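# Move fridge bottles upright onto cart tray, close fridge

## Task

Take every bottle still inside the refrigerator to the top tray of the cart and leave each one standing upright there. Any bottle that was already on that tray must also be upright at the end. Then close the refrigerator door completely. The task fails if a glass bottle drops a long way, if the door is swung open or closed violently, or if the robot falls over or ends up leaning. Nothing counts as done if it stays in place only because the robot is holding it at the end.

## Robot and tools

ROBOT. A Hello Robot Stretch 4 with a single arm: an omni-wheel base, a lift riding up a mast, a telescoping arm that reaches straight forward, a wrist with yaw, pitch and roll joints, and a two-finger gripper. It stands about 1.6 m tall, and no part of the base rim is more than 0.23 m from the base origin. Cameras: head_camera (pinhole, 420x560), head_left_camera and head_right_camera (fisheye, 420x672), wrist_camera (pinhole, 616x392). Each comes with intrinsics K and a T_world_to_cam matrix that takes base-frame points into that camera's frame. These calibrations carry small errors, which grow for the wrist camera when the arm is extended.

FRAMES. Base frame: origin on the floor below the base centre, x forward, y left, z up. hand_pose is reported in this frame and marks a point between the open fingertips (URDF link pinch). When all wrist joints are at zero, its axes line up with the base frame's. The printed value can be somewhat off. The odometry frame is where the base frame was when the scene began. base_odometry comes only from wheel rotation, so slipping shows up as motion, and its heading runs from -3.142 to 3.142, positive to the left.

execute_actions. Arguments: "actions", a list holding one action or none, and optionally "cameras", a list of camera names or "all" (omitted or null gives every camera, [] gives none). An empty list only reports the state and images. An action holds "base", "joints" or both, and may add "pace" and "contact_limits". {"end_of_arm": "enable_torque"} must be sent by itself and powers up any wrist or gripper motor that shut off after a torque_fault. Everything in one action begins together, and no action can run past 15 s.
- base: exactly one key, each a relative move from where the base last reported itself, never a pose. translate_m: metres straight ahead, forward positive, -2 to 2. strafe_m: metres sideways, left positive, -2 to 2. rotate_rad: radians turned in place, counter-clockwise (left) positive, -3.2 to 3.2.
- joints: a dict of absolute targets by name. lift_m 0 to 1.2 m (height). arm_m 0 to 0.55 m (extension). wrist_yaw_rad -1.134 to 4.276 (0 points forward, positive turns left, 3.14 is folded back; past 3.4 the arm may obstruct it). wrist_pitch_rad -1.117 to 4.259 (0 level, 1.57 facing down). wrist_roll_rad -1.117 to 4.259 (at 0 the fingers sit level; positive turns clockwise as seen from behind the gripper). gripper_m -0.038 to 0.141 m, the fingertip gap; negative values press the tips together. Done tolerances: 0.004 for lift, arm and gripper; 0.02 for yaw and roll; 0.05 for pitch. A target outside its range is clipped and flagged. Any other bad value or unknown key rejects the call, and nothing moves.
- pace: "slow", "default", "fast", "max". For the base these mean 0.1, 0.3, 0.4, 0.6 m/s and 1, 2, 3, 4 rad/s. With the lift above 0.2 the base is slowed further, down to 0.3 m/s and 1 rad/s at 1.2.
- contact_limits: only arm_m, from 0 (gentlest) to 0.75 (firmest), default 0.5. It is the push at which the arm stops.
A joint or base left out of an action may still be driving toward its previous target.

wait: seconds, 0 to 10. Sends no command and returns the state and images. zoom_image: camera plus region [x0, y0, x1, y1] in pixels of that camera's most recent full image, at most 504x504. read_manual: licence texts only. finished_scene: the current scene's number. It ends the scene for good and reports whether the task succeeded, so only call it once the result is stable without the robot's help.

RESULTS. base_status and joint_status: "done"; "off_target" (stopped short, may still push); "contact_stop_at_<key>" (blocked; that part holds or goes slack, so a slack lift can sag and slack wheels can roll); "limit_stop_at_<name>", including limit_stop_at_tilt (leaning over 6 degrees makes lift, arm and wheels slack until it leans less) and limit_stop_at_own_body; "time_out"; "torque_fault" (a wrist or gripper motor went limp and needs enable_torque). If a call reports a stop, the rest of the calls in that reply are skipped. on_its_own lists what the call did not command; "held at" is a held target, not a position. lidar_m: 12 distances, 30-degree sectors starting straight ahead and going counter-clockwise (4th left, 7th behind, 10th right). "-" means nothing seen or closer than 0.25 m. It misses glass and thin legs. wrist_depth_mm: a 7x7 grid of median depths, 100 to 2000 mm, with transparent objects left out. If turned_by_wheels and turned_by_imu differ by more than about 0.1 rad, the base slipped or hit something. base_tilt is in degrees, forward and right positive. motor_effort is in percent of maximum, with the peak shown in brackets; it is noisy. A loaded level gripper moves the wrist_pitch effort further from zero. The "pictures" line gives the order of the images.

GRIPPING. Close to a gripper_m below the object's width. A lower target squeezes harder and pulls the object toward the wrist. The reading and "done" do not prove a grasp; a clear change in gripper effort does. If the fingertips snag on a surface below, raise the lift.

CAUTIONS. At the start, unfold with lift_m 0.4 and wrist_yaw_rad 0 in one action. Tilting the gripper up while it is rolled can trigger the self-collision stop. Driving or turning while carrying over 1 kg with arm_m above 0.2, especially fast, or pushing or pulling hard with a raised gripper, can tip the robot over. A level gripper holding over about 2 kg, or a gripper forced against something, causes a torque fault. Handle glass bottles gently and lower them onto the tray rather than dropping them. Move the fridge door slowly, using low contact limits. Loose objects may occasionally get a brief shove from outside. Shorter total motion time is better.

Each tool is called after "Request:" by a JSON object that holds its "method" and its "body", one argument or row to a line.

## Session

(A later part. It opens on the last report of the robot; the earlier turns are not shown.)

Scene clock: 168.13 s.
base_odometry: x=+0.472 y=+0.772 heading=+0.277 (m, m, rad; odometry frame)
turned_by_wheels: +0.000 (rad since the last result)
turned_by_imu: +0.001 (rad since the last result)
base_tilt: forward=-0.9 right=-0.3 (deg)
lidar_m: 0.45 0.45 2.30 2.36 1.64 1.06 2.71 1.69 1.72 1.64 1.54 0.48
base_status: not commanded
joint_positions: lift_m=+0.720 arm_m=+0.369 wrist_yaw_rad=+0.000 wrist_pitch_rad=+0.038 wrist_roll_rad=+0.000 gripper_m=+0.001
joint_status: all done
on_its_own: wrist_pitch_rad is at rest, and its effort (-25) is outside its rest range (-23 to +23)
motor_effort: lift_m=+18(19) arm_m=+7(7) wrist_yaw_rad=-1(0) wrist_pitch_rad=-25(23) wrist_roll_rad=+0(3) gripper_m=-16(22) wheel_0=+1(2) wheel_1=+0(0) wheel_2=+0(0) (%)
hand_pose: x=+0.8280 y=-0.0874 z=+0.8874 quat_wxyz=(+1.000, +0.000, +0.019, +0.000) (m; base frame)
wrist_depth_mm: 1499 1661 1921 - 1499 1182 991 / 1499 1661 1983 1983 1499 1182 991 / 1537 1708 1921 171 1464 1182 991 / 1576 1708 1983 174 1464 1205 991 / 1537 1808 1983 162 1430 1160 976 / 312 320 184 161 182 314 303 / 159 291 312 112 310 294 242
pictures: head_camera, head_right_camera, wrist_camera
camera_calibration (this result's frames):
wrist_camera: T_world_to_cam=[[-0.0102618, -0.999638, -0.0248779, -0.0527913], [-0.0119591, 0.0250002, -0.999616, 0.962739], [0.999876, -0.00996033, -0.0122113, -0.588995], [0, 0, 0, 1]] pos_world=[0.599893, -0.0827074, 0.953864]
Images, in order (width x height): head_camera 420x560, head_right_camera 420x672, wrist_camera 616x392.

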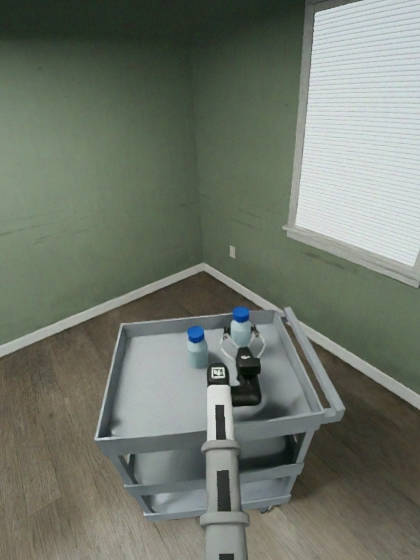

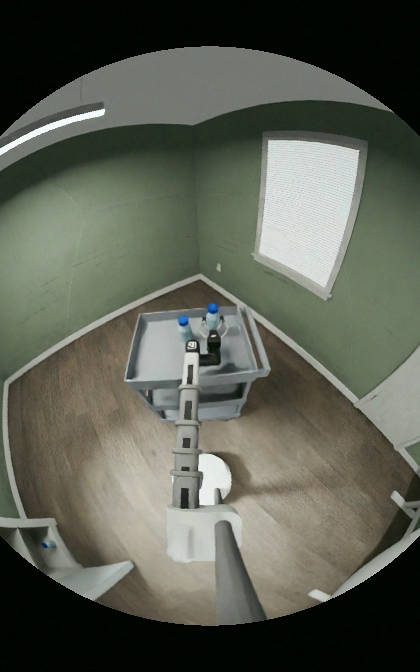

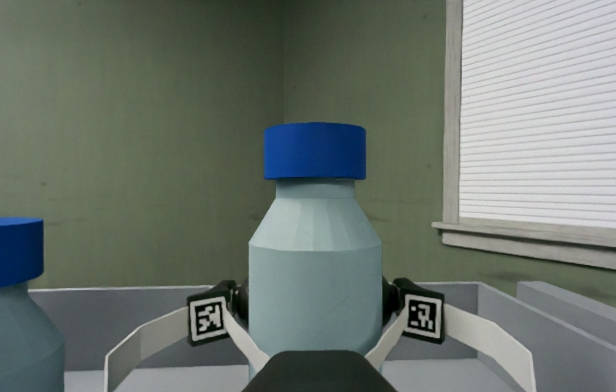

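Request:
{"method": "execute_actions", "body": {
  "actions": [
    {"joints": {"lift_m": 0.685}, "pace": "slow"}
  ],
  "cameras": ["head_camera", "wrist_camera"]
}}

Scene clock: 172.60 s.
base_odometry: x=+0.472 y=+0.772 heading=+0.277 (m, m, rad; odometry frame)
turned_by_wheels: +0.000 (rad since the last result)
turned_by_imu: +0.002 (rad since the last result)
base_tilt: forward=-0.9 right=-0.3 (deg)
lidar_m: 0.45 0.47 2.27 2.34 1.63 1.07 2.67 1.70 1.71 1.65 1.54 0.51
base_status: not commanded
joint_positions: lift_m=+0.685 arm_m=+0.369 wrist_yaw_rad=+0.000 wrist_pitch_rad=+0.038 wrist_roll_rad=+0.000 gripper_m=+0.001
joint_status: all done
on_its_own: wrist_pitch_rad is at rest, and its effort (-25) is outside its rest range (-23 to +23)
motor_effort: lift_m=+17(17) arm_m=+7(7) wrist_yaw_rad=+0(0) wrist_pitch_rad=-25(25) wrist_roll_rad=+3(2) gripper_m=-20(24) wheel_0=+1(1) wheel_1=+0(0) wheel_2=+0(0) (%)
hand_pose: x=+0.8280 y=-0.0874 z=+0.8524 quat_wxyz=(+1.000, +0.000, +0.019, +0.000) (m; base frame)
wrist_depth_mm: 1537 1661 - - 1464 1182 991 / 1576 1708 1983 - 1537 1205 991 / 1499 1708 1921 170 1430 1182 991 / 1499 1756 1983 173 1464 1205 1008 / 167 320 325 162 334 342 917 / 158 319 184 160 182 294 242 / 158 228 242 112 242 229 236
pictures: head_camera, wrist_camera
camera_calibration (this result's frames):
wrist_camera: T_world_to_cam=[[-0.010262, -0.999638, -0.0248778, -0.0536617], [-0.0119704, 0.0250001, -0.999616, 0.92777], [0.999876, -0.00996028, -0.0122226, -0.589415], [0, 0, 0, 1]] pos_world=[0.599897, -0.0827074, 0.918875]
Images, in order (width x height): head_camera 420x560, wrist_camera 616x392.

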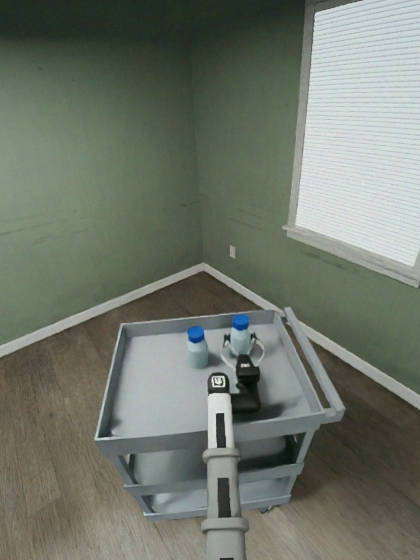

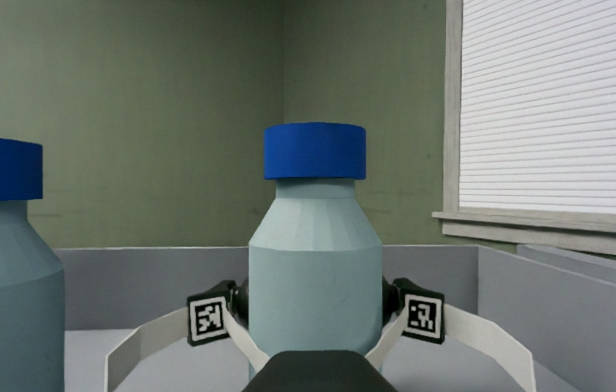

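Request:
{"method": "execute_actions", "body": {
  "actions": [
    {"joints": {"lift_m": 0.676}, "pace": "slow"}
  ],
  "cameras": ["wrist_camera"]
}}

Scene clock: 176.17 s.
base_odometry: x=+0.472 y=+0.772 heading=+0.277 (m, m, rad; odometry frame)
turned_by_wheels: +0.000 (rad since the last result)
turned_by_imu: +0.001 (rad since the last result)
base_tilt: forward=-0.9 right=-0.3 (deg)
lidar_m: 0.43 0.45 2.31 2.38 1.63 1.08 2.68 1.68 1.74 1.68 1.54 0.48
base_status: not commanded
joint_positions: lift_m=+0.676 arm_m=+0.369 wrist_yaw_rad=+0.000 wrist_pitch_rad=+0.038 wrist_roll_rad=+0.000 gripper_m=+0.001
joint_status: all done
motor_effort: lift_m=+18(18) arm_m=+7(7) wrist_yaw_rad=+0(0) wrist_pitch_rad=-22(25) wrist_roll_rad=+1(3) gripper_m=-22(23) wheel_0=+2(2) wheel_1=+0(0) wheel_2=+0(0) (%)
hand_pose: x=+0.8280 y=-0.0874 z=+0.8434 quat_wxyz=(+1.000, +0.000, +0.019, +0.000) (m; base frame)
wrist_depth_mm: 1499 1708 1921 1983 1464 1160 991 / 1537 1708 1983 - 1499 1182 976 / 1537 1756 1983 170 1464 1205 991 / 1537 1756 - 174 1430 1205 991 / 160 322 324 163 334 338 296 / 158 319 185 160 182 296 242 / 158 212 224 112 224 213 229
pictures: wrist_camera
camera_calibration (this result's frames):
wrist_camera: T_world_to_cam=[[-0.0102617, -0.999638, -0.0248778, -0.0538858], [-0.011955, 0.025, -0.999616, 0.918762], [0.999876, -0.00996036, -0.0122072, -0.58954], [0, 0, 0, 1]] pos_world=[0.599898, -0.0827074, 0.909872]
Images, in order (width x height): wrist_camera 616x392.

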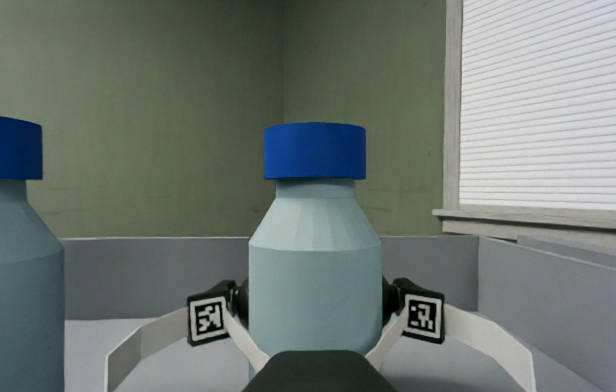

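Request:
{"method": "execute_actions", "body": {
  "actions": [
    {"joints": {"lift_m": 0.671}, "pace": "slow"}
  ],
  "cameras": ["wrist_camera"]
}}

Scene clock: 178.47 s.
base_odometry: x=+0.472 y=+0.772 heading=+0.277 (m, m, rad; odometry frame)
turned_by_wheels: +0.000 (rad since the last result)
turned_by_imu: +0.001 (rad since the last result)
base_tilt: forward=-0.9 right=-0.3 (deg)
lidar_m: 0.45 0.44 2.31 2.39 1.61 1.05 2.68 1.69 1.73 1.66 1.55 0.49
base_status: not commanded
joint_positions: lift_m=+0.671 arm_m=+0.369 wrist_yaw_rad=+0.000 wrist_pitch_rad=+0.033 wrist_roll_rad=+0.000 gripper_m=+0.001
joint_status: all done
motor_effort: lift_m=+16(18) arm_m=+7(7) wrist_yaw_rad=+0(0) wrist_pitch_rad=-11(27) wrist_roll_rad=+1(2) gripper_m=-21(19) wheel_0=+2(2) wheel_1=-1(0) wheel_2=+0(0) (%)
hand_pose: x=+0.8280 y=-0.0874 z=+0.8400 quat_wxyz=(+1.000, +0.000, +0.016, +0.000) (m; base frame)
wrist_depth_mm: 1499 1756 1983 - 1499 1205 1025 / 1537 1708 1983 - 1499 1229 991 / 1537 1708 - 170 1464 1182 976 / 1576 1708 - 172 1464 1205 976 / 158 319 324 162 336 338 298 / 158 315 184 160 182 294 242 / 158 209 221 112 221 224 229
pictures: wrist_camera
camera_calibration (this result's frames):
wrist_camera: T_world_to_cam=[[-0.0103907, -0.999635, -0.0249324, -0.0538903], [-0.00681947, 0.025004, -0.999664, 0.911189], [0.999923, -0.0102172, -0.00707679, -0.593985], [0, 0, 0, 1]] pos_world=[0.599593, -0.0827229, 0.905335]
Images, in order (width x height): wrist_camera 616x392.

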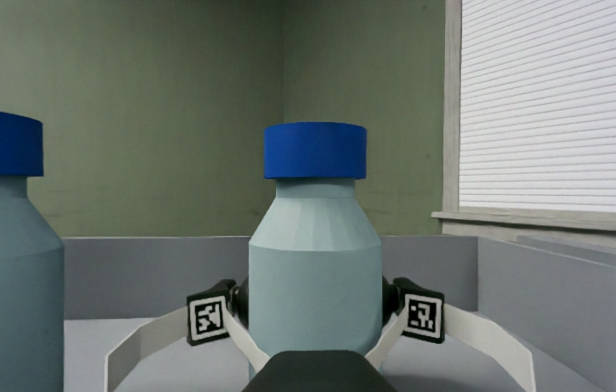

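Load is off the wrist; the bottle is resting. Release.

Request:
{"method": "execute_actions", "body": {
  "actions": [
    {"joints": {"gripper_m": 0.11}}
  ],
  "cameras": ["wrist_camera", "head_camera"]
}}

Scene clock: 183.37 s.
base_odometry: x=+0.472 y=+0.772 heading=+0.277 (m, m, rad; odometry frame)
turned_by_wheels: +0.000 (rad since the last result)
turned_by_imu: +0.002 (rad since the last result)
base_tilt: forward=-0.9 right=-0.3 (deg)
lidar_m: 0.44 0.45 2.29 2.35 1.62 1.07 2.70 1.69 1.71 1.66 1.54 0.47
base_status: not commanded
joint_positions: lift_m=+0.671 arm_m=+0.369 wrist_yaw_rad=+0.000 wrist_pitch_rad=+0.033 wrist_roll_rad=+0.000 gripper_m=+0.110
joint_status: all done
motor_effort: lift_m=+15(16) arm_m=+7(7) wrist_yaw_rad=+2(2) wrist_pitch_rad=-10(12) wrist_roll_rad=+4(2) gripper_m=+0(22) wheel_0=+2(1) wheel_1=+0(0) wheel_2=+0(0) (%)
hand_pose: x=+0.8280 y=-0.0874 z=+0.8401 quat_wxyz=(+1.000, +0.000, +0.016, +0.000) (m; base frame)
wrist_depth_mm: 1537 1756 1921 1983 1499 1182 1008 / 1537 1708 1921 - 1499 1182 976 / 1537 1756 1921 195 1464 1160 976 / 1576 1756 1983 195 1499 1205 991 / 158 319 324 185 334 340 297 / 158 317 202 182 198 294 242 / 159 223 236 112 230 224 225
pictures: head_camera, wrist_camera
camera_calibration (this result's frames):
wrist_camera: T_world_to_cam=[[-0.0104294, -0.999635, -0.0249334, -0.0538685], [-0.00667471, 0.0250038, -0.999665, 0.911111], [0.999923, -0.0102595, -0.00693305, -0.594108], [0, 0, 0, 1]] pos_world=[0.599582, -0.0827254, 0.905344]
Images, in order (width x height): head_camera 420x560, wrist_camera 616x392.

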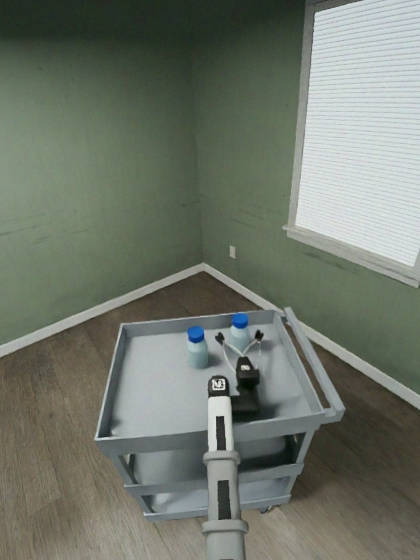

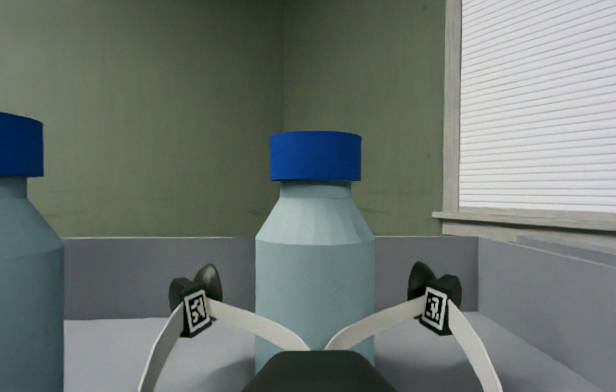

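Request:
{"method": "execute_actions", "body": {
  "actions": [
    {"joints": {"arm_m": 0.355, "lift_m": 0.8}}
  ],
  "cameras": ["wrist_camera"]
}}

Request:
{"method": "execute_actions", "body": {
  "actions": [
    {"base": {"translate_m": -0.4}, "joints": {"arm_m": 0.0}}
  ],
  "cameras": ["head_camera"]
}}

Scene clock: 188.63 s.
base_odometry: x=+0.472 y=+0.772 heading=+0.277 (m, m, rad; odometry frame)
turned_by_wheels: +0.000 (rad since the last result)
turned_by_imu: +0.002 (rad since the last result)
base_tilt: forward=-0.9 right=-0.3 (deg)
lidar_m: 0.44 0.44 2.31 2.36 1.61 1.04 2.69 1.69 1.71 1.66 1.54 0.47
base_status: not commanded
joint_positions: lift_m=+0.800 arm_m=+0.356 wrist_yaw_rad=+0.000 wrist_pitch_rad=+0.033 wrist_roll_rad=+0.000 gripper_m=+0.110
joint_status: all done
motor_effort: lift_m=+24(24) arm_m=-7(8) wrist_yaw_rad=+1(1) wrist_pitch_rad=-9(10) wrist_roll_rad=+2(2) gripper_m=+3(0) wheel_0=+2(1) wheel_1=-1(0) wheel_2=+0(0) (%)
hand_pose: x=+0.8155 y=-0.0874 z=+0.9685 quat_wxyz=(+1.000, +0.000, +0.016, +0.000) (m; base frame)
wrist_depth_mm: 1537 1756 - 1983 1464 1182 991 / 1537 1708 - - 1537 1205 1008 / 1537 1756 1983 - 1499 1182 976 / 1576 1708 1983 - 1464 1182 991 / 1618 1708 1921 - 1499 1182 991 / 1576 1661 202 1921 218 1098 991 / 1499 1618 1983 112 1336 355 991
pictures: wrist_camera
camera_calibration (this result's frames):
wrist_camera: T_world_to_cam=[[-0.0103398, -0.999636, -0.024934, -0.0508458], [-0.00662783, 0.0250033, -0.999665, 1.03932], [0.999925, -0.0101711, -0.00688394, -0.580709], [0, 0, 0, 1]] pos_world=[0.587028, -0.0827201, 1.03371]
Images, in order (width x height): wrist_camera 616x392.

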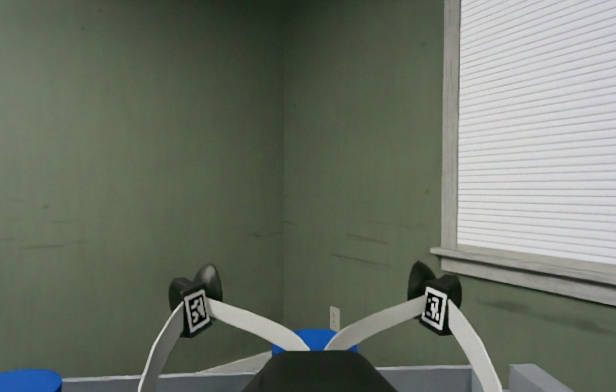

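Scene clock: 191.47 s.
base_odometry: x=+0.087 y=+0.662 heading=+0.277 (m, m, rad; odometry frame)
turned_by_wheels: +0.000 (rad since the last result)
turned_by_imu: +0.003 (rad since the last result)
base_tilt: forward=-0.9 right=-0.3 (deg)
lidar_m: 0.83 0.89 2.61 2.09 0.73 0.81 2.36 1.37 1.38 1.73 1.78 0.92
base_status: done
joint_positions: lift_m=+0.800 arm_m=+0.001 wrist_yaw_rad=+0.000 wrist_pitch_rad=+0.033 wrist_roll_rad=+0.000 gripper_m=+0.110
joint_status: all done
motor_effort: lift_m=+23(23) arm_m=-7(9) wrist_yaw_rad=+1(0) wrist_pitch_rad=-8(9) wrist_roll_rad=+4(1) gripper_m=+2(1) wheel_0=-1(7) wheel_1=+0(5) wheel_2=-1(11) (%)
hand_pose: x=+0.4604 y=-0.0875 z=+0.9686 quat_wxyz=(+1.000, +0.000, +0.016, +0.000) (m; base frame)
wrist_depth_mm: - - - - - 1708 1366 / - - - - - 1661 1397 / - - - - - 1708 1397 / - - - - - 1618 1397 / - - 1098 1098 1921 1661 1397 / - 627 201 654 217 1618 1397 / - 1042 1118 112 1983 1618 1397
pictures: head_camera
Images, in order (width x height): head_camera 420x560.

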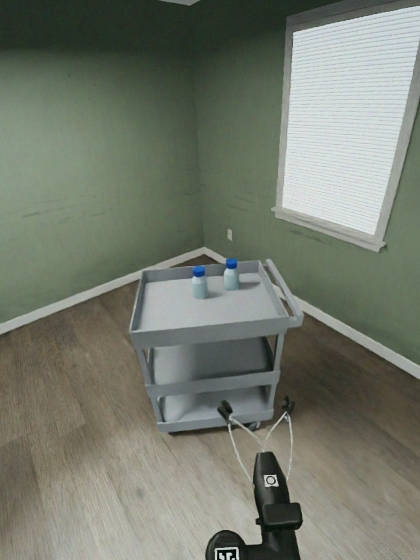

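Request:
{"method": "execute_actions", "body": {
  "actions": [
    {"base": {"strafe_m": 0.45}, "joints": {"lift_m": 0.25, "gripper_m": 0.14, "wrist_pitch_rad": 0.2}}
  ],
  "cameras": []
}}

Request:
{"method": "execute_actions", "body": {
  "actions": [
    {"base": {"rotate_rad": 2.262}}
  ],
  "cameras": ["head_camera", "wrist_camera", "head_left_camera"]
}}

Scene clock: 216.70 s.
base_odometry: x=-0.036 y=+1.095 heading=+0.277 (m, m, rad; odometry frame)
turned_by_wheels: +0.000 (rad since the last result)
turned_by_imu: +0.003 (rad since the last result)
base_tilt: forward=-0.9 right=-0.3 (deg)
lidar_m: 0.84 2.32 2.37 1.71 1.02 0.50 0.46 2.27 1.70 2.13 2.15 0.89
base_status: done
joint_positions: lift_m=+0.250 arm_m=+0.001 wrist_yaw_rad=+0.000 wrist_pitch_rad=+0.202 wrist_roll_rad=+0.000 gripper_m=+0.140
joint_status: all done
motor_effort: lift_m=+16(21) arm_m=-7(7) wrist_yaw_rad=+1(1) wrist_pitch_rad=-10(11) wrist_roll_rad=+3(3) gripper_m=+1(1) wheel_0=+0(12) wheel_1=+0(8) wheel_2=+0(0) (%)
hand_pose: x=+0.4547 y=-0.0874 z=+0.3706 quat_wxyz=(+0.995, +0.000, +0.101, +0.000) (m; base frame)
wrist_depth_mm: 1756 1921 - - - 1863 1618 / 1808 - - - - 1921 1576 / 1808 - - - 615 621 621 / 1863 - - - - - 1708 / 1464 1464 1430 1229 1025 1008 904 / 1008 891 878 931 654 214 683 / 750 732 759 112 768 759 723
pictures: none
No camera images: the call's "cameras" was empty. Leave "cameras" out to get every camera's image.

Scene clock: 219.10 s.
base_odometry: x=-0.036 y=+1.095 heading=+2.539 (m, m, rad; odometry frame)
turned_by_wheels: +2.262 (rad since the last result)
turned_by_imu: +2.312 (rad since the last result)
base_tilt: forward=-0.9 right=-0.3 (deg)
lidar_m: 0.98 0.50 2.45 1.69 1.75 2.19 1.07 0.84 1.32 2.32 2.09 1.04
base_status: done
joint_positions: lift_m=+0.250 arm_m=+0.001 wrist_yaw_rad=+0.000 wrist_pitch_rad=+0.202 wrist_roll_rad=+0.000 gripper_m=+0.140
joint_status: not commanded
motor_effort: lift_m=+16(16) arm_m=-7(7) wrist_yaw_rad=+0(1) wrist_pitch_rad=-7(6) wrist_roll_rad=+2(2) gripper_m=+0(5) wheel_0=-2(10) wheel_1=-1(6) wheel_2=-1(8) (%)
hand_pose: x=+0.4547 y=-0.0874 z=+0.3705 quat_wxyz=(+0.995, +0.000, +0.101, +0.000) (m; base frame)
wrist_depth_mm: 469 668 1025 1160 809 1229 1205 / 477 661 1025 1205 809 1281 1229 / 477 676 1025 1229 778 1281 1255 / 477 676 1042 1281 991 1308 1308 / 480 676 931 976 904 1366 1336 / 484 580 854 854 842 214 1025 / 488 647 759 112 759 750 759
pictures: head_camera, head_left_camera, wrist_camera
camera_calibration (this result's frames):
wrist_camera: T_world_to_cam=[[-0.0142734, -0.999637, -0.0228312, -0.0684392], [-0.175229, 0.0249809, -0.984211, 0.510147], [0.984424, -0.0100474, -0.175522, -0.154585], [0, 0, 0, 1]] pos_world=[0.240593, -0.0827115, 0.473397]
Images, in order (width x height): head_camera 420x560, head_left_camera 420x672, wrist_camera 616x392.

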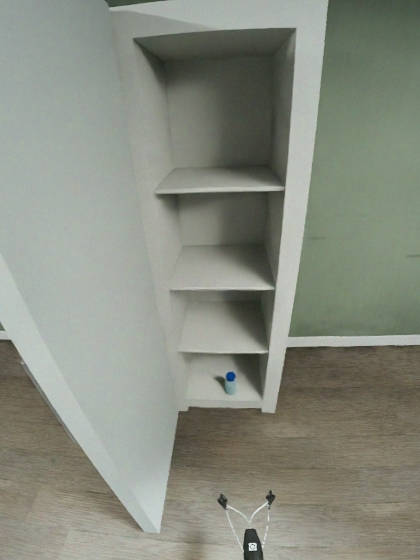

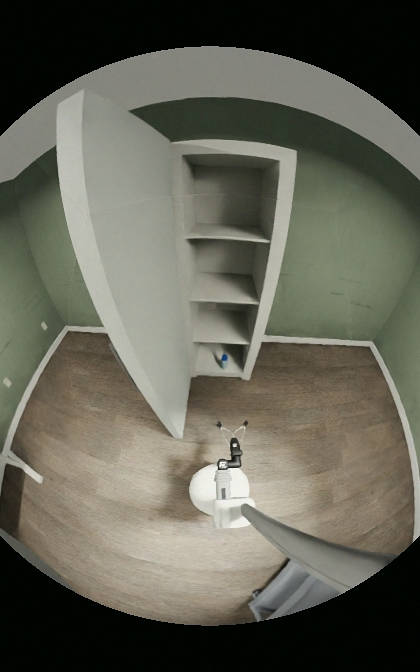

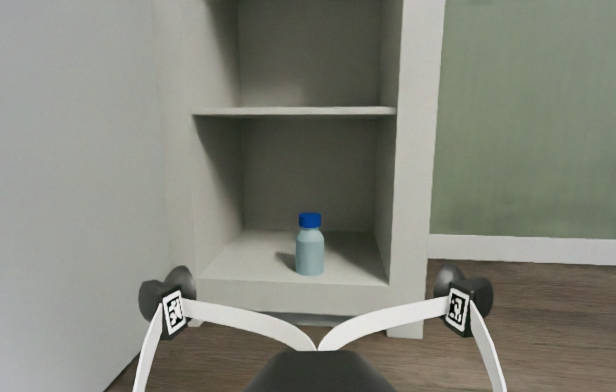

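Request:
{"method": "execute_actions", "body": {
  "actions": [
    {"base": {"rotate_rad": 0.016}, "joints": {"wrist_pitch_rad": 0.55, "arm_m": 0.15}}
  ],
  "cameras": []
}}

Request:
{"method": "execute_actions", "body": {
  "actions": [
    {"base": {"translate_m": 0.25}, "joints": {"lift_m": 0.18, "arm_m": 0.27}}
  ],
  "cameras": ["head_camera", "wrist_camera"]
}}

Scene clock: 229.27 s.
base_odometry: x=-0.036 y=+1.095 heading=+2.554 (m, m, rad; odometry frame)
turned_by_wheels: +0.016 (rad since the last result)
turned_by_imu: +0.018 (rad since the last result)
base_tilt: forward=-0.9 right=-0.3 (deg)
lidar_m: 0.91 0.50 2.45 1.67 1.78 2.18 1.06 0.83 2.36 2.32 2.10 1.02
base_status: done
joint_positions: lift_m=+0.250 arm_m=+0.149 wrist_yaw_rad=+0.000 wrist_pitch_rad=+0.552 wrist_roll_rad=+0.000 gripper_m=+0.140
joint_status: all done
motor_effort: lift_m=+16(16) arm_m=+7(8) wrist_yaw_rad=+1(1) wrist_pitch_rad=-9(7) wrist_roll_rad=+2(2) gripper_m=+7(3) wheel_0=-3(4) wheel_1=-1(4) wheel_2=+0(4) (%)
hand_pose: x=+0.5653 y=-0.0874 z=+0.2772 quat_wxyz=(+0.962, +0.000, +0.273, +0.000) (m; base frame)
wrist_depth_mm: 445 603 904 991 931 564 1042 / 445 627 917 1060 1025 1098 1098 / 449 634 798 759 778 1118 1138 / 449 634 759 741 715 891 904 / 459 661 715 723 707 699 707 / 466 549 549 585 544 214 580 / 488 500 500 112 500 500 504
pictures: none
No camera images: the call's "cameras" was empty. Leave "cameras" out to get every camera's image.

Scene clock: 231.57 s.
base_odometry: x=-0.244 y=+1.234 heading=+2.555 (m, m, rad; odometry frame)
turned_by_wheels: +0.000 (rad since the last result)
turned_by_imu: +0.000 (rad since the last result)
base_tilt: forward=-0.9 right=-0.3 (deg)
lidar_m: 0.76 0.36 0.31 1.70 1.75 2.46 1.26 1.04 2.41 2.33 1.74 0.78
base_status: done
joint_positions: lift_m=+0.180 arm_m=+0.269 wrist_yaw_rad=+0.000 wrist_pitch_rad=+0.552 wrist_roll_rad=+0.000 gripper_m=+0.140
joint_status: all done
motor_effort: lift_m=+16(17) arm_m=+7(8) wrist_yaw_rad=+0(1) wrist_pitch_rad=-9(9) wrist_roll_rad=+3(3) gripper_m=+1(2) wheel_0=+2(6) wheel_1=+2(6) wheel_2=+1(10) (%)
hand_pose: x=+0.6853 y=-0.0874 z=+0.2072 quat_wxyz=(+0.962, +0.000, +0.273, +0.000) (m; base frame)
wrist_depth_mm: 347 484 654 640 627 462 296 / 349 488 699 683 668 452 290 / 353 496 676 336 676 442 286 / 357 473 496 349 496 430 283 / 375 392 392 373 394 379 301 / 407 384 355 357 347 216 327 / 418 421 418 112 410 373 368
pictures: head_camera, wrist_camera
camera_calibration (this result's frames):
wrist_camera: T_world_to_cam=[[-0.0212727, -0.999637, -0.0165154, -0.0654043], [-0.501977, 0.0249654, -0.86452, 0.588917], [0.864619, -0.0101003, -0.502326, -0.260456], [0, 0, 0, 1]] pos_world=[0.519427, -0.0827138, 0.377217]
Images, in order (width x height): head_camera 420x560, wrist_camera 616x392.

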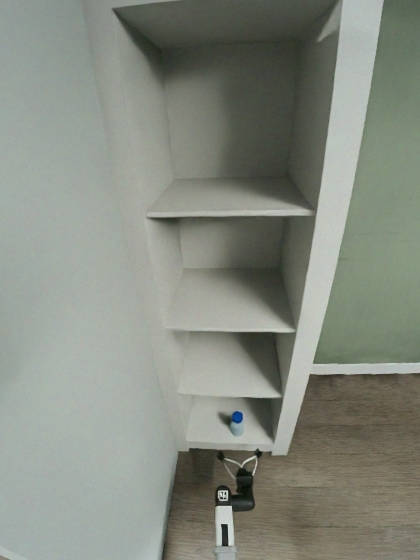

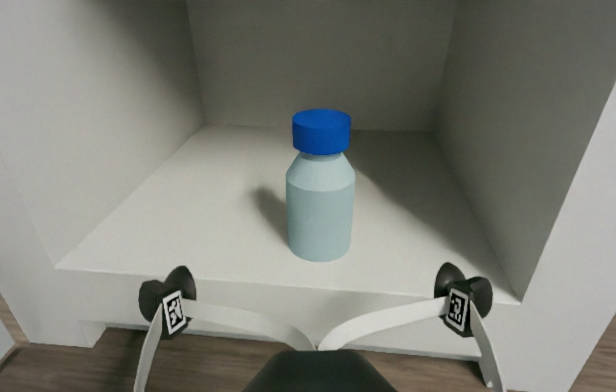

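Request:
{"method": "execute_actions", "body": {
  "actions": [
    {"joints": {"lift_m": 0.152, "arm_m": 0.446}, "contact_limits": {"arm_m": 0.2}}
  ],
  "cameras": ["head_camera", "wrist_camera"]
}}

Scene clock: 241.07 s.
base_odometry: x=-0.244 y=+1.234 heading=+2.555 (m, m, rad; odometry frame)
turned_by_wheels: +0.000 (rad since the last result)
turned_by_imu: +0.002 (rad since the last result)
base_tilt: forward=-0.8 right=-0.3 (deg)
lidar_m: 0.78 0.38 0.31 1.75 1.76 2.43 1.27 1.07 2.40 2.35 1.76 0.79
base_status: not commanded
joint_positions: lift_m=+0.152 arm_m=+0.445 wrist_yaw_rad=+0.000 wrist_pitch_rad=+0.552 wrist_roll_rad=+0.000 gripper_m=+0.140
joint_status: all done
motor_effort: lift_m=+16(15) arm_m=+7(6) wrist_yaw_rad=+0(2) wrist_pitch_rad=-9(9) wrist_roll_rad=+4(2) gripper_m=+4(2) wheel_0=+2(3) wheel_1=+2(2) wheel_2=+1(1) (%)
contact_limits: arm_m 0.2
hand_pose: x=+0.8613 y=-0.0874 z=+0.1792 quat_wxyz=(+0.962, +0.000, +0.273, +0.000) (m; base frame)
wrist_depth_mm: 329 459 488 473 462 452 325 / 329 462 517 508 496 473 320 / 334 473 554 535 530 484 310 / 336 421 442 157 397 418 309 / 327 345 347 165 334 349 303 / 290 272 271 169 185 216 279 / 249 247 248 112 243 247 248
pictures: head_camera, wrist_camera
camera_calibration (this result's frames):
wrist_camera: T_world_to_cam=[[-0.0212392, -0.999638, -0.0165167, -0.0621432], [-0.50192, 0.024949, -0.864554, 0.65304], [0.864653, -0.0100724, -0.502268, -0.426691], [0, 0, 0, 1]] pos_world=[0.695393, -0.0827112, 0.349249]
Images, in order (width x height): head_camera 420x560, wrist_camera 616x392.

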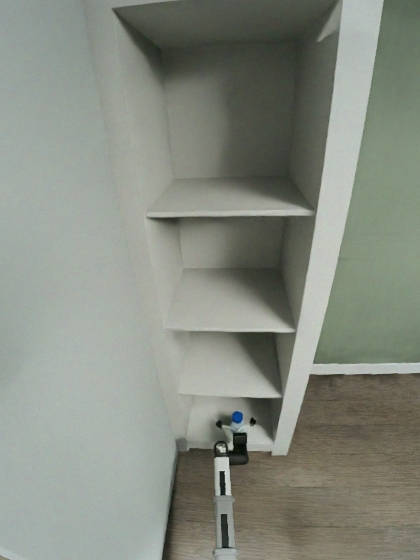

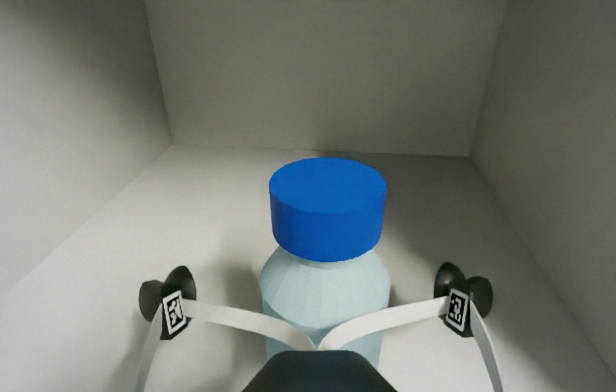

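Request:
{"method": "execute_actions", "body": {
  "actions": [
    {"joints": {"arm_m": 0.434, "gripper_m": 0.005}}
  ],
  "cameras": ["wrist_camera"]
}}

Scene clock: 254.97 s.
base_odometry: x=-0.244 y=+1.234 heading=+2.555 (m, m, rad; odometry frame)
turned_by_wheels: +0.000 (rad since the last result)
turned_by_imu: +0.002 (rad since the last result)
base_tilt: forward=-0.9 right=-0.3 (deg)
lidar_m: 0.78 0.39 0.29 1.73 1.75 2.45 1.26 1.03 2.42 2.35 1.75 0.77
base_status: not commanded
joint_positions: lift_m=+0.152 arm_m=+0.435 wrist_yaw_rad=+0.000 wrist_pitch_rad=+0.557 wrist_roll_rad=+0.000 gripper_m=+0.006
joint_status: all done
motor_effort: lift_m=+17(18) arm_m=-7(8) wrist_yaw_rad=+1(4) wrist_pitch_rad=-22(24) wrist_roll_rad=+2(4) gripper_m=-21(23) wheel_0=+3(2) wheel_1=+2(2) wheel_2=+1(1) (%)
hand_pose: x=+0.8510 y=-0.0874 z=+0.1778 quat_wxyz=(+0.961, +0.000, +0.275, +0.000) (m; base frame)
wrist_depth_mm: 330 459 488 480 473 459 320 / 332 462 535 521 512 484 317 / 334 473 564 554 539 484 312 / 338 427 430 140 404 407 309 / 325 342 342 152 330 343 303 / 285 283 184 156 180 283 276 / 244 230 236 112 236 229 243
pictures: wrist_camera
camera_calibration (this result's frames):
wrist_camera: T_world_to_cam=[[-0.0214537, -0.999635, -0.0164046, -0.0622554], [-0.50642, 0.0250132, -0.861924, 0.649981], [0.86202, -0.0101839, -0.506771, -0.41542], [0, 0, 0, 1]] pos_world=[0.685928, -0.0827214, 0.34869]
Images, in order (width x height): wrist_camera 616x392.

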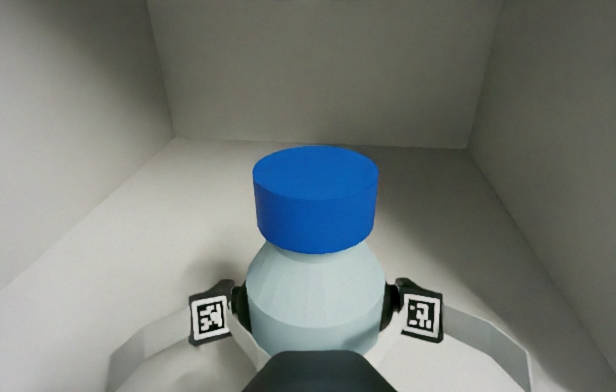

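Request:
{"method": "execute_actions", "body": {
  "actions": [
    {"joints": {"lift_m": 0.19}, "pace": "slow"}
  ],
  "cameras": ["wrist_camera"]
}}

Request:
{"method": "execute_actions", "body": {
  "actions": [
    {"base": {"translate_m": -0.35}, "joints": {"arm_m": 0.1}}
  ],
  "cameras": ["wrist_camera", "head_camera"]
}}

Scene clock: 259.37 s.
base_odometry: x=-0.244 y=+1.234 heading=+2.555 (m, m, rad; odometry frame)
turned_by_wheels: +0.000 (rad since the last result)
turned_by_imu: +0.002 (rad since the last result)
base_tilt: forward=-0.9 right=-0.3 (deg)
lidar_m: 0.75 0.37 0.31 1.74 1.73 2.45 1.26 1.03 2.41 2.36 1.76 0.80
base_status: not commanded
joint_positions: lift_m=+0.190 arm_m=+0.435 wrist_yaw_rad=+0.000 wrist_pitch_rad=+0.557 wrist_roll_rad=+0.000 gripper_m=+0.006
joint_status: all done
motor_effort: lift_m=+26(28) arm_m=-7(7) wrist_yaw_rad=+0(0) wrist_pitch_rad=-22(24) wrist_roll_rad=+3(3) gripper_m=-24(22) wheel_0=+2(3) wheel_1=+2(2) wheel_2=+1(1) (%)
hand_pose: x=+0.8510 y=-0.0874 z=+0.2152 quat_wxyz=(+0.961, +0.000, +0.275, +0.000) (m; base frame)
wrist_depth_mm: 329 459 496 484 469 459 324 / 332 466 535 521 512 492 317 / 334 473 574 549 544 484 312 / 338 455 496 140 484 452 306 / 343 404 399 152 387 392 304 / 324 332 184 157 180 334 300 / 286 270 278 112 276 271 277
pictures: wrist_camera
camera_calibration (this result's frames):
wrist_camera: T_world_to_cam=[[-0.0214519, -0.999635, -0.0164073, -0.0616432], [-0.506318, 0.0250135, -0.861984, 0.682115], [0.86208, -0.0101839, -0.50667, -0.396572], [0, 0, 0, 1]] pos_world=[0.685922, -0.0827214, 0.38603]
Images, in order (width x height): wrist_camera 616x392.

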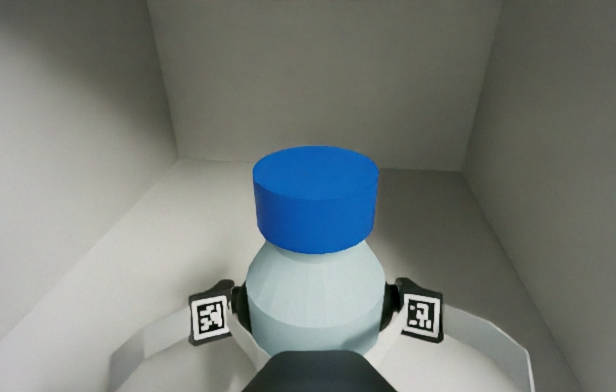

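Scene clock: 262.03 s.
base_odometry: x=+0.047 y=+1.040 heading=+2.554 (m, m, rad; odometry frame)
turned_by_wheels: +0.000 (rad since the last result)
turned_by_imu: +0.003 (rad since the last result)
base_tilt: forward=-0.9 right=-0.3 (deg)
lidar_m: 0.93 0.57 2.45 1.67 1.76 2.11 0.98 0.75 0.90 2.32 2.21 1.11
base_status: done
joint_positions: lift_m=+0.190 arm_m=+0.101 wrist_yaw_rad=+0.000 wrist_pitch_rad=+0.557 wrist_roll_rad=+0.000 gripper_m=+0.006
joint_status: all done
motor_effort: lift_m=+26(26) arm_m=-7(8) wrist_yaw_rad=+2(1) wrist_pitch_rad=-21(25) wrist_roll_rad=+1(2) gripper_m=-23(22) wheel_0=-3(7) wheel_1=-2(5) wheel_2=+0(10) (%)
hand_pose: x=+0.5169 y=-0.0875 z=+0.2151 quat_wxyz=(+0.961, +0.000, +0.275, +0.000) (m; base frame)
wrist_depth_mm: 459 634 931 1138 1008 1160 1160 / 459 647 878 1042 866 1281 1229 / 462 647 866 809 809 1008 1008 / 466 691 759 140 715 759 750 / 469 609 603 152 574 603 609 / 484 500 185 156 180 496 496 / 433 402 415 112 415 404 430
pictures: head_camera, wrist_camera
camera_calibration (this result's frames):
wrist_camera: T_world_to_cam=[[-0.0216859, -0.99963, -0.0164015, -0.068747], [-0.50654, 0.0251297, -0.86185, 0.513018], [0.861943, -0.010382, -0.506898, -0.108474], [0, 0, 0, 1]] pos_world=[0.351872, -0.0827398, 0.386032]
Images, in order (width x height): head_camera 420x560, wrist_camera 616x392.

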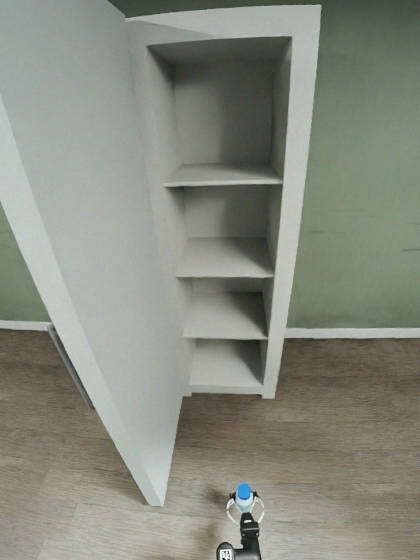

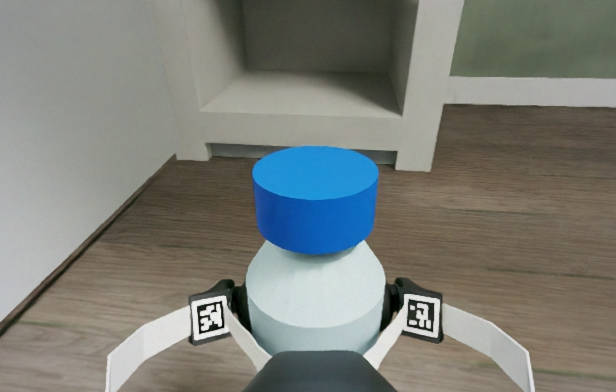

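Request:
{"method": "execute_actions", "body": {
  "actions": [
    {"base": {"rotate_rad": -2.373}, "joints": {"lift_m": 0.94, "arm_m": 0.02}, "pace": "slow"}
  ],
  "cameras": ["wrist_camera", "head_camera"]
}}

Scene clock: 276.97 s.
base_odometry: x=+0.047 y=+1.040 heading=+0.182 (m, m, rad; odometry frame)
turned_by_wheels: -2.373 (rad since the last result)
turned_by_imu: -2.421 (rad since the last result)
base_tilt: forward=-0.9 right=-0.3 (deg)
lidar_m: 0.42 2.28 2.32 1.91 1.11 0.60 0.59 2.44 1.67 2.01 2.05 0.84
base_status: done
joint_positions: lift_m=+0.940 arm_m=+0.021 wrist_yaw_rad=+0.000 wrist_pitch_rad=+0.557 wrist_roll_rad=+0.000 gripper_m=+0.006
joint_status: all done
motor_effort: lift_m=+26(25) arm_m=-7(6) wrist_yaw_rad=+1(1) wrist_pitch_rad=-20(23) wrist_roll_rad=+3(2) gripper_m=-21(23) wheel_0=+2(3) wheel_1=+3(4) wheel_2=+1(5) (%)
hand_pose: x=+0.4370 y=-0.0875 z=+0.9652 quat_wxyz=(+0.961, +0.000, +0.275, +0.000) (m; base frame)
wrist_depth_mm: 1708 1983 - - - 1756 1464 / 1756 - - - 1060 1756 1537 / 1921 - - 917 866 866 759 / - - - 140 634 676 1576 / 1756 1863 1808 152 1008 1042 1661 / 1537 1537 184 156 180 854 1537 / 1308 1205 1255 112 1098 1008 1281
pictures: head_camera, wrist_camera
camera_calibration (this result's frames):
wrist_camera: T_world_to_cam=[[-0.0215553, -0.999633, -0.0164041, -0.0582021], [-0.506302, 0.0250629, -0.861992, 1.119], [0.862087, -0.0102751, -0.506657, 0.340299], [0, 0, 0, 1]] pos_world=[0.271933, -0.0827296, 1.13603]
Images, in order (width x height): head_camera 420x560, wrist_camera 616x392.

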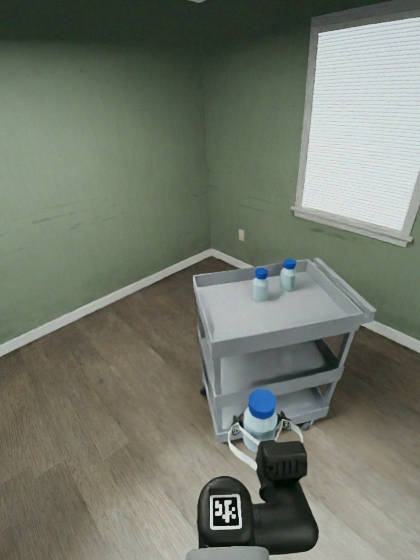

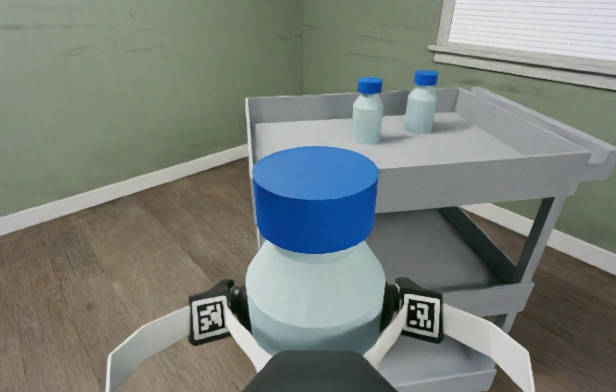

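Request:
{"method": "execute_actions", "body": {
  "actions": [
    {"base": {"translate_m": 0.3}, "joints": {"arm_m": 0.28}}
  ],
  "cameras": []
}}

Request:
{"method": "execute_actions", "body": {
  "actions": [
    {"joints": {"lift_m": 0.86}, "pace": "slow"}
  ],
  "cameras": ["wrist_camera", "head_camera", "head_right_camera"]
}}

Scene clock: 290.67 s.
base_odometry: x=+0.342 y=+1.094 heading=+0.182 (m, m, rad; odometry frame)
turned_by_wheels: +0.000 (rad since the last result)
turned_by_imu: +0.000 (rad since the last result)
base_tilt: forward=-0.9 right=-0.3 (deg)
lidar_m: 0.47 2.09 2.12 2.11 1.32 1.00 0.89 1.90 1.91 2.05 0.86 0.50
base_status: done
joint_positions: lift_m=+0.940 arm_m=+0.279 wrist_yaw_rad=+0.000 wrist_pitch_rad=+0.557 wrist_roll_rad=+0.000 gripper_m=+0.006
joint_status: all done
motor_effort: lift_m=+25(25) arm_m=+7(7) wrist_yaw_rad=+1(2) wrist_pitch_rad=-20(21) wrist_roll_rad=+3(1) gripper_m=-25(19) wheel_0=+1(4) wheel_1=+1(6) wheel_2=-2(11) (%)
hand_pose: x=+0.6946 y=-0.0874 z=+0.9652 quat_wxyz=(+0.961, +0.000, +0.275, +0.000) (m; base frame)
wrist_depth_mm: 1430 1576 1808 1983 1708 1397 1182 / 1397 1661 1983 - 1756 1430 1229 / 1537 1808 - - 1863 1499 1281 / 1618 1863 - 140 530 564 410 / 1618 1808 504 152 357 445 427 / 1499 1397 185 156 180 424 436 / 1281 309 366 112 366 357 377
pictures: none
No camera images: the call's "cameras" was empty. Leave "cameras" out to get every camera's image.

Scene clock: 292.20 s.
base_odometry: x=+0.342 y=+1.094 heading=+0.182 (m, m, rad; odometry frame)
turned_by_wheels: +0.000 (rad since the last result)
turned_by_imu: +0.001 (rad since the last result)
base_tilt: forward=-0.9 right=-0.3 (deg)
lidar_m: 0.46 2.08 2.07 2.14 1.33 0.99 0.89 1.89 1.89 2.07 0.85 0.52
base_status: not commanded
joint_positions: lift_m=+0.860 arm_m=+0.279 wrist_yaw_rad=+0.000 wrist_pitch_rad=+0.557 wrist_roll_rad=+0.000 gripper_m=+0.006
joint_status: all done
motor_effort: lift_m=+18(25) arm_m=+7(7) wrist_yaw_rad=-1(0) wrist_pitch_rad=-22(24) wrist_roll_rad=+2(4) gripper_m=-24(22) wheel_0=+1(1) wheel_1=+1(0) wheel_2=-1(1) (%)
hand_pose: x=+0.6946 y=-0.0874 z=+0.8858 quat_wxyz=(+0.961, +0.000, +0.275, +0.000) (m; base frame)
wrist_depth_mm: 1397 1576 1808 1983 1661 1366 1182 / 1430 1661 1983 - 1756 1464 1205 / 1499 1756 - - 1756 517 368 / 1576 1756 459 139 325 312 384 / 1618 382 404 151 338 375 404 / 1397 293 184 156 180 340 340 / 1160 224 279 112 279 272 287
pictures: head_camera, head_right_camera, wrist_camera
camera_calibration (this result's frames):
wrist_camera: T_world_to_cam=[[-0.0212792, -0.999639, -0.0164015, -0.054079], [-0.506412, 0.0249221, -0.861932, 1.18099], [0.862029, -0.0100353, -0.506759, 0.0781912], [0, 0, 0, 1]] pos_world=[0.529513, -0.0827074, 1.05667]
Images, in order (width x height): head_camera 420x560, head_right_camera 420x672, wrist_camera 616x392.

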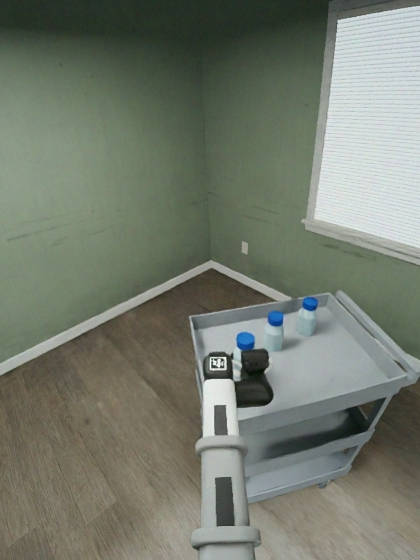

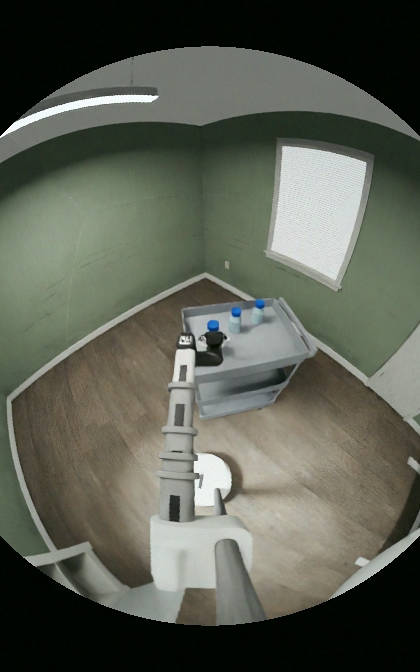

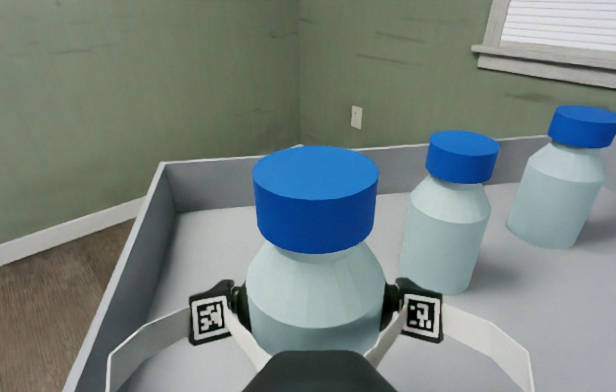

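Request:
{"method": "execute_actions", "body": {
  "actions": [
    {"joints": {"lift_m": 0.817}, "pace": "slow"}
  ],
  "cameras": ["wrist_camera"]
}}

Scene clock: 297.67 s.
base_odometry: x=+0.342 y=+1.094 heading=+0.182 (m, m, rad; odometry frame)
turned_by_wheels: +0.000 (rad since the last result)
turned_by_imu: +0.002 (rad since the last result)
base_tilt: forward=-0.9 right=-0.3 (deg)
lidar_m: 0.43 2.08 2.09 2.13 1.31 1.00 0.88 1.89 1.91 2.08 0.83 0.52
base_status: not commanded
joint_positions: lift_m=+0.817 arm_m=+0.279 wrist_yaw_rad=+0.000 wrist_pitch_rad=+0.557 wrist_roll_rad=+0.000 gripper_m=+0.006
joint_status: all done
motor_effort: lift_m=+18(18) arm_m=+6(7) wrist_yaw_rad=+0(0) wrist_pitch_rad=-22(22) wrist_roll_rad=+2(3) gripper_m=-20(22) wheel_0=+1(1) wheel_1=+1(1) wheel_2=-1(1) (%)
hand_pose: x=+0.6946 y=-0.0874 z=+0.8428 quat_wxyz=(+0.961, +0.000, +0.275, +0.000) (m; base frame)
wrist_depth_mm: 1366 1576 1863 - 1661 1336 1182 / 1464 1661 1983 - 1808 1366 1138 / 1537 1661 439 442 462 286 357 / 1576 392 427 140 317 301 384 / 1618 303 338 152 324 325 340 / 1229 266 184 156 180 282 282 / 185 225 235 112 234 229 242
pictures: wrist_camera
camera_calibration (this result's frames):
wrist_camera: T_world_to_cam=[[-0.0212794, -0.999639, -0.0164011, -0.0547845], [-0.506427, 0.0249219, -0.861923, 1.14393], [0.86202, -0.0100353, -0.506775, 0.0564192], [0, 0, 0, 1]] pos_world=[0.529516, -0.0827074, 1.01367]
Images, in order (width x height): wrist_camera 616x392.

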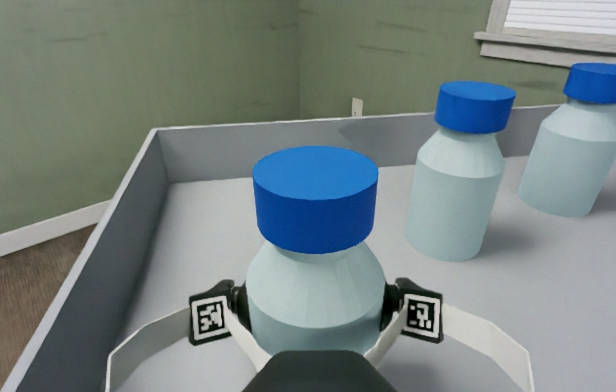

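Request:
{"method": "execute_actions", "body": {
  "actions": [
    {"joints": {"lift_m": 0.812, "gripper_m": 0.035}, "pace": "slow"}
  ],
  "cameras": ["wrist_camera"]
}}

Scene clock: 301.87 s.
base_odometry: x=+0.342 y=+1.094 heading=+0.182 (m, m, rad; odometry frame)
turned_by_wheels: +0.000 (rad since the last result)
turned_by_imu: +0.002 (rad since the last result)
base_tilt: forward=-0.9 right=-0.3 (deg)
lidar_m: 0.45 2.06 2.10 2.10 1.33 1.00 0.87 1.89 1.90 2.08 0.83 0.51
base_status: not commanded
joint_positions: lift_m=+0.812 arm_m=+0.279 wrist_yaw_rad=+0.000 wrist_pitch_rad=+0.551 wrist_roll_rad=+0.000 gripper_m=+0.035
joint_status: all done
motor_effort: lift_m=+17(17) arm_m=+7(7) wrist_yaw_rad=+2(2) wrist_pitch_rad=-6(25) wrist_roll_rad=+4(3) gripper_m=-11(21) wheel_0=+1(1) wheel_1=+1(1) wheel_2=-2(1) (%)
hand_pose: x=+0.6954 y=-0.0875 z=+0.8394 quat_wxyz=(+0.962, +0.000, +0.272, +0.000) (m; base frame)
wrist_depth_mm: 1397 1576 1863 - 1661 1397 1182 / 1464 1661 1983 - 1756 1308 1160 / 1499 1756 436 445 466 283 359 / 1618 389 430 149 314 300 382 / 1537 304 338 164 324 325 340 / 1255 270 190 166 185 281 281 / 185 228 239 112 236 234 240
pictures: wrist_camera
camera_calibration (this result's frames):
wrist_camera: T_world_to_cam=[[-0.0217146, -0.999628, -0.0165294, -0.0545418], [-0.501281, 0.0251911, -0.864918, 1.14036], [0.865012, -0.0104955, -0.501641, 0.0475075], [0, 0, 0, 1]] pos_world=[0.529364, -0.08275, 1.00925]
Images, in order (width x height): wrist_camera 616x392.

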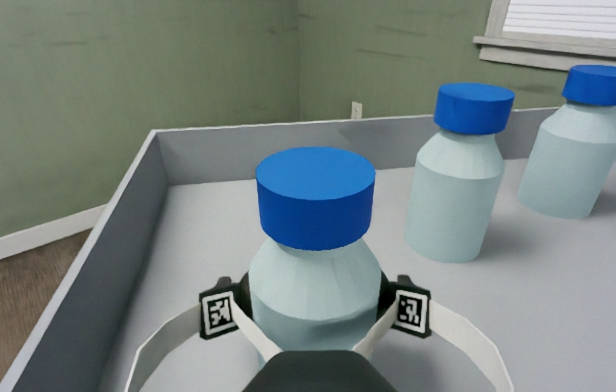

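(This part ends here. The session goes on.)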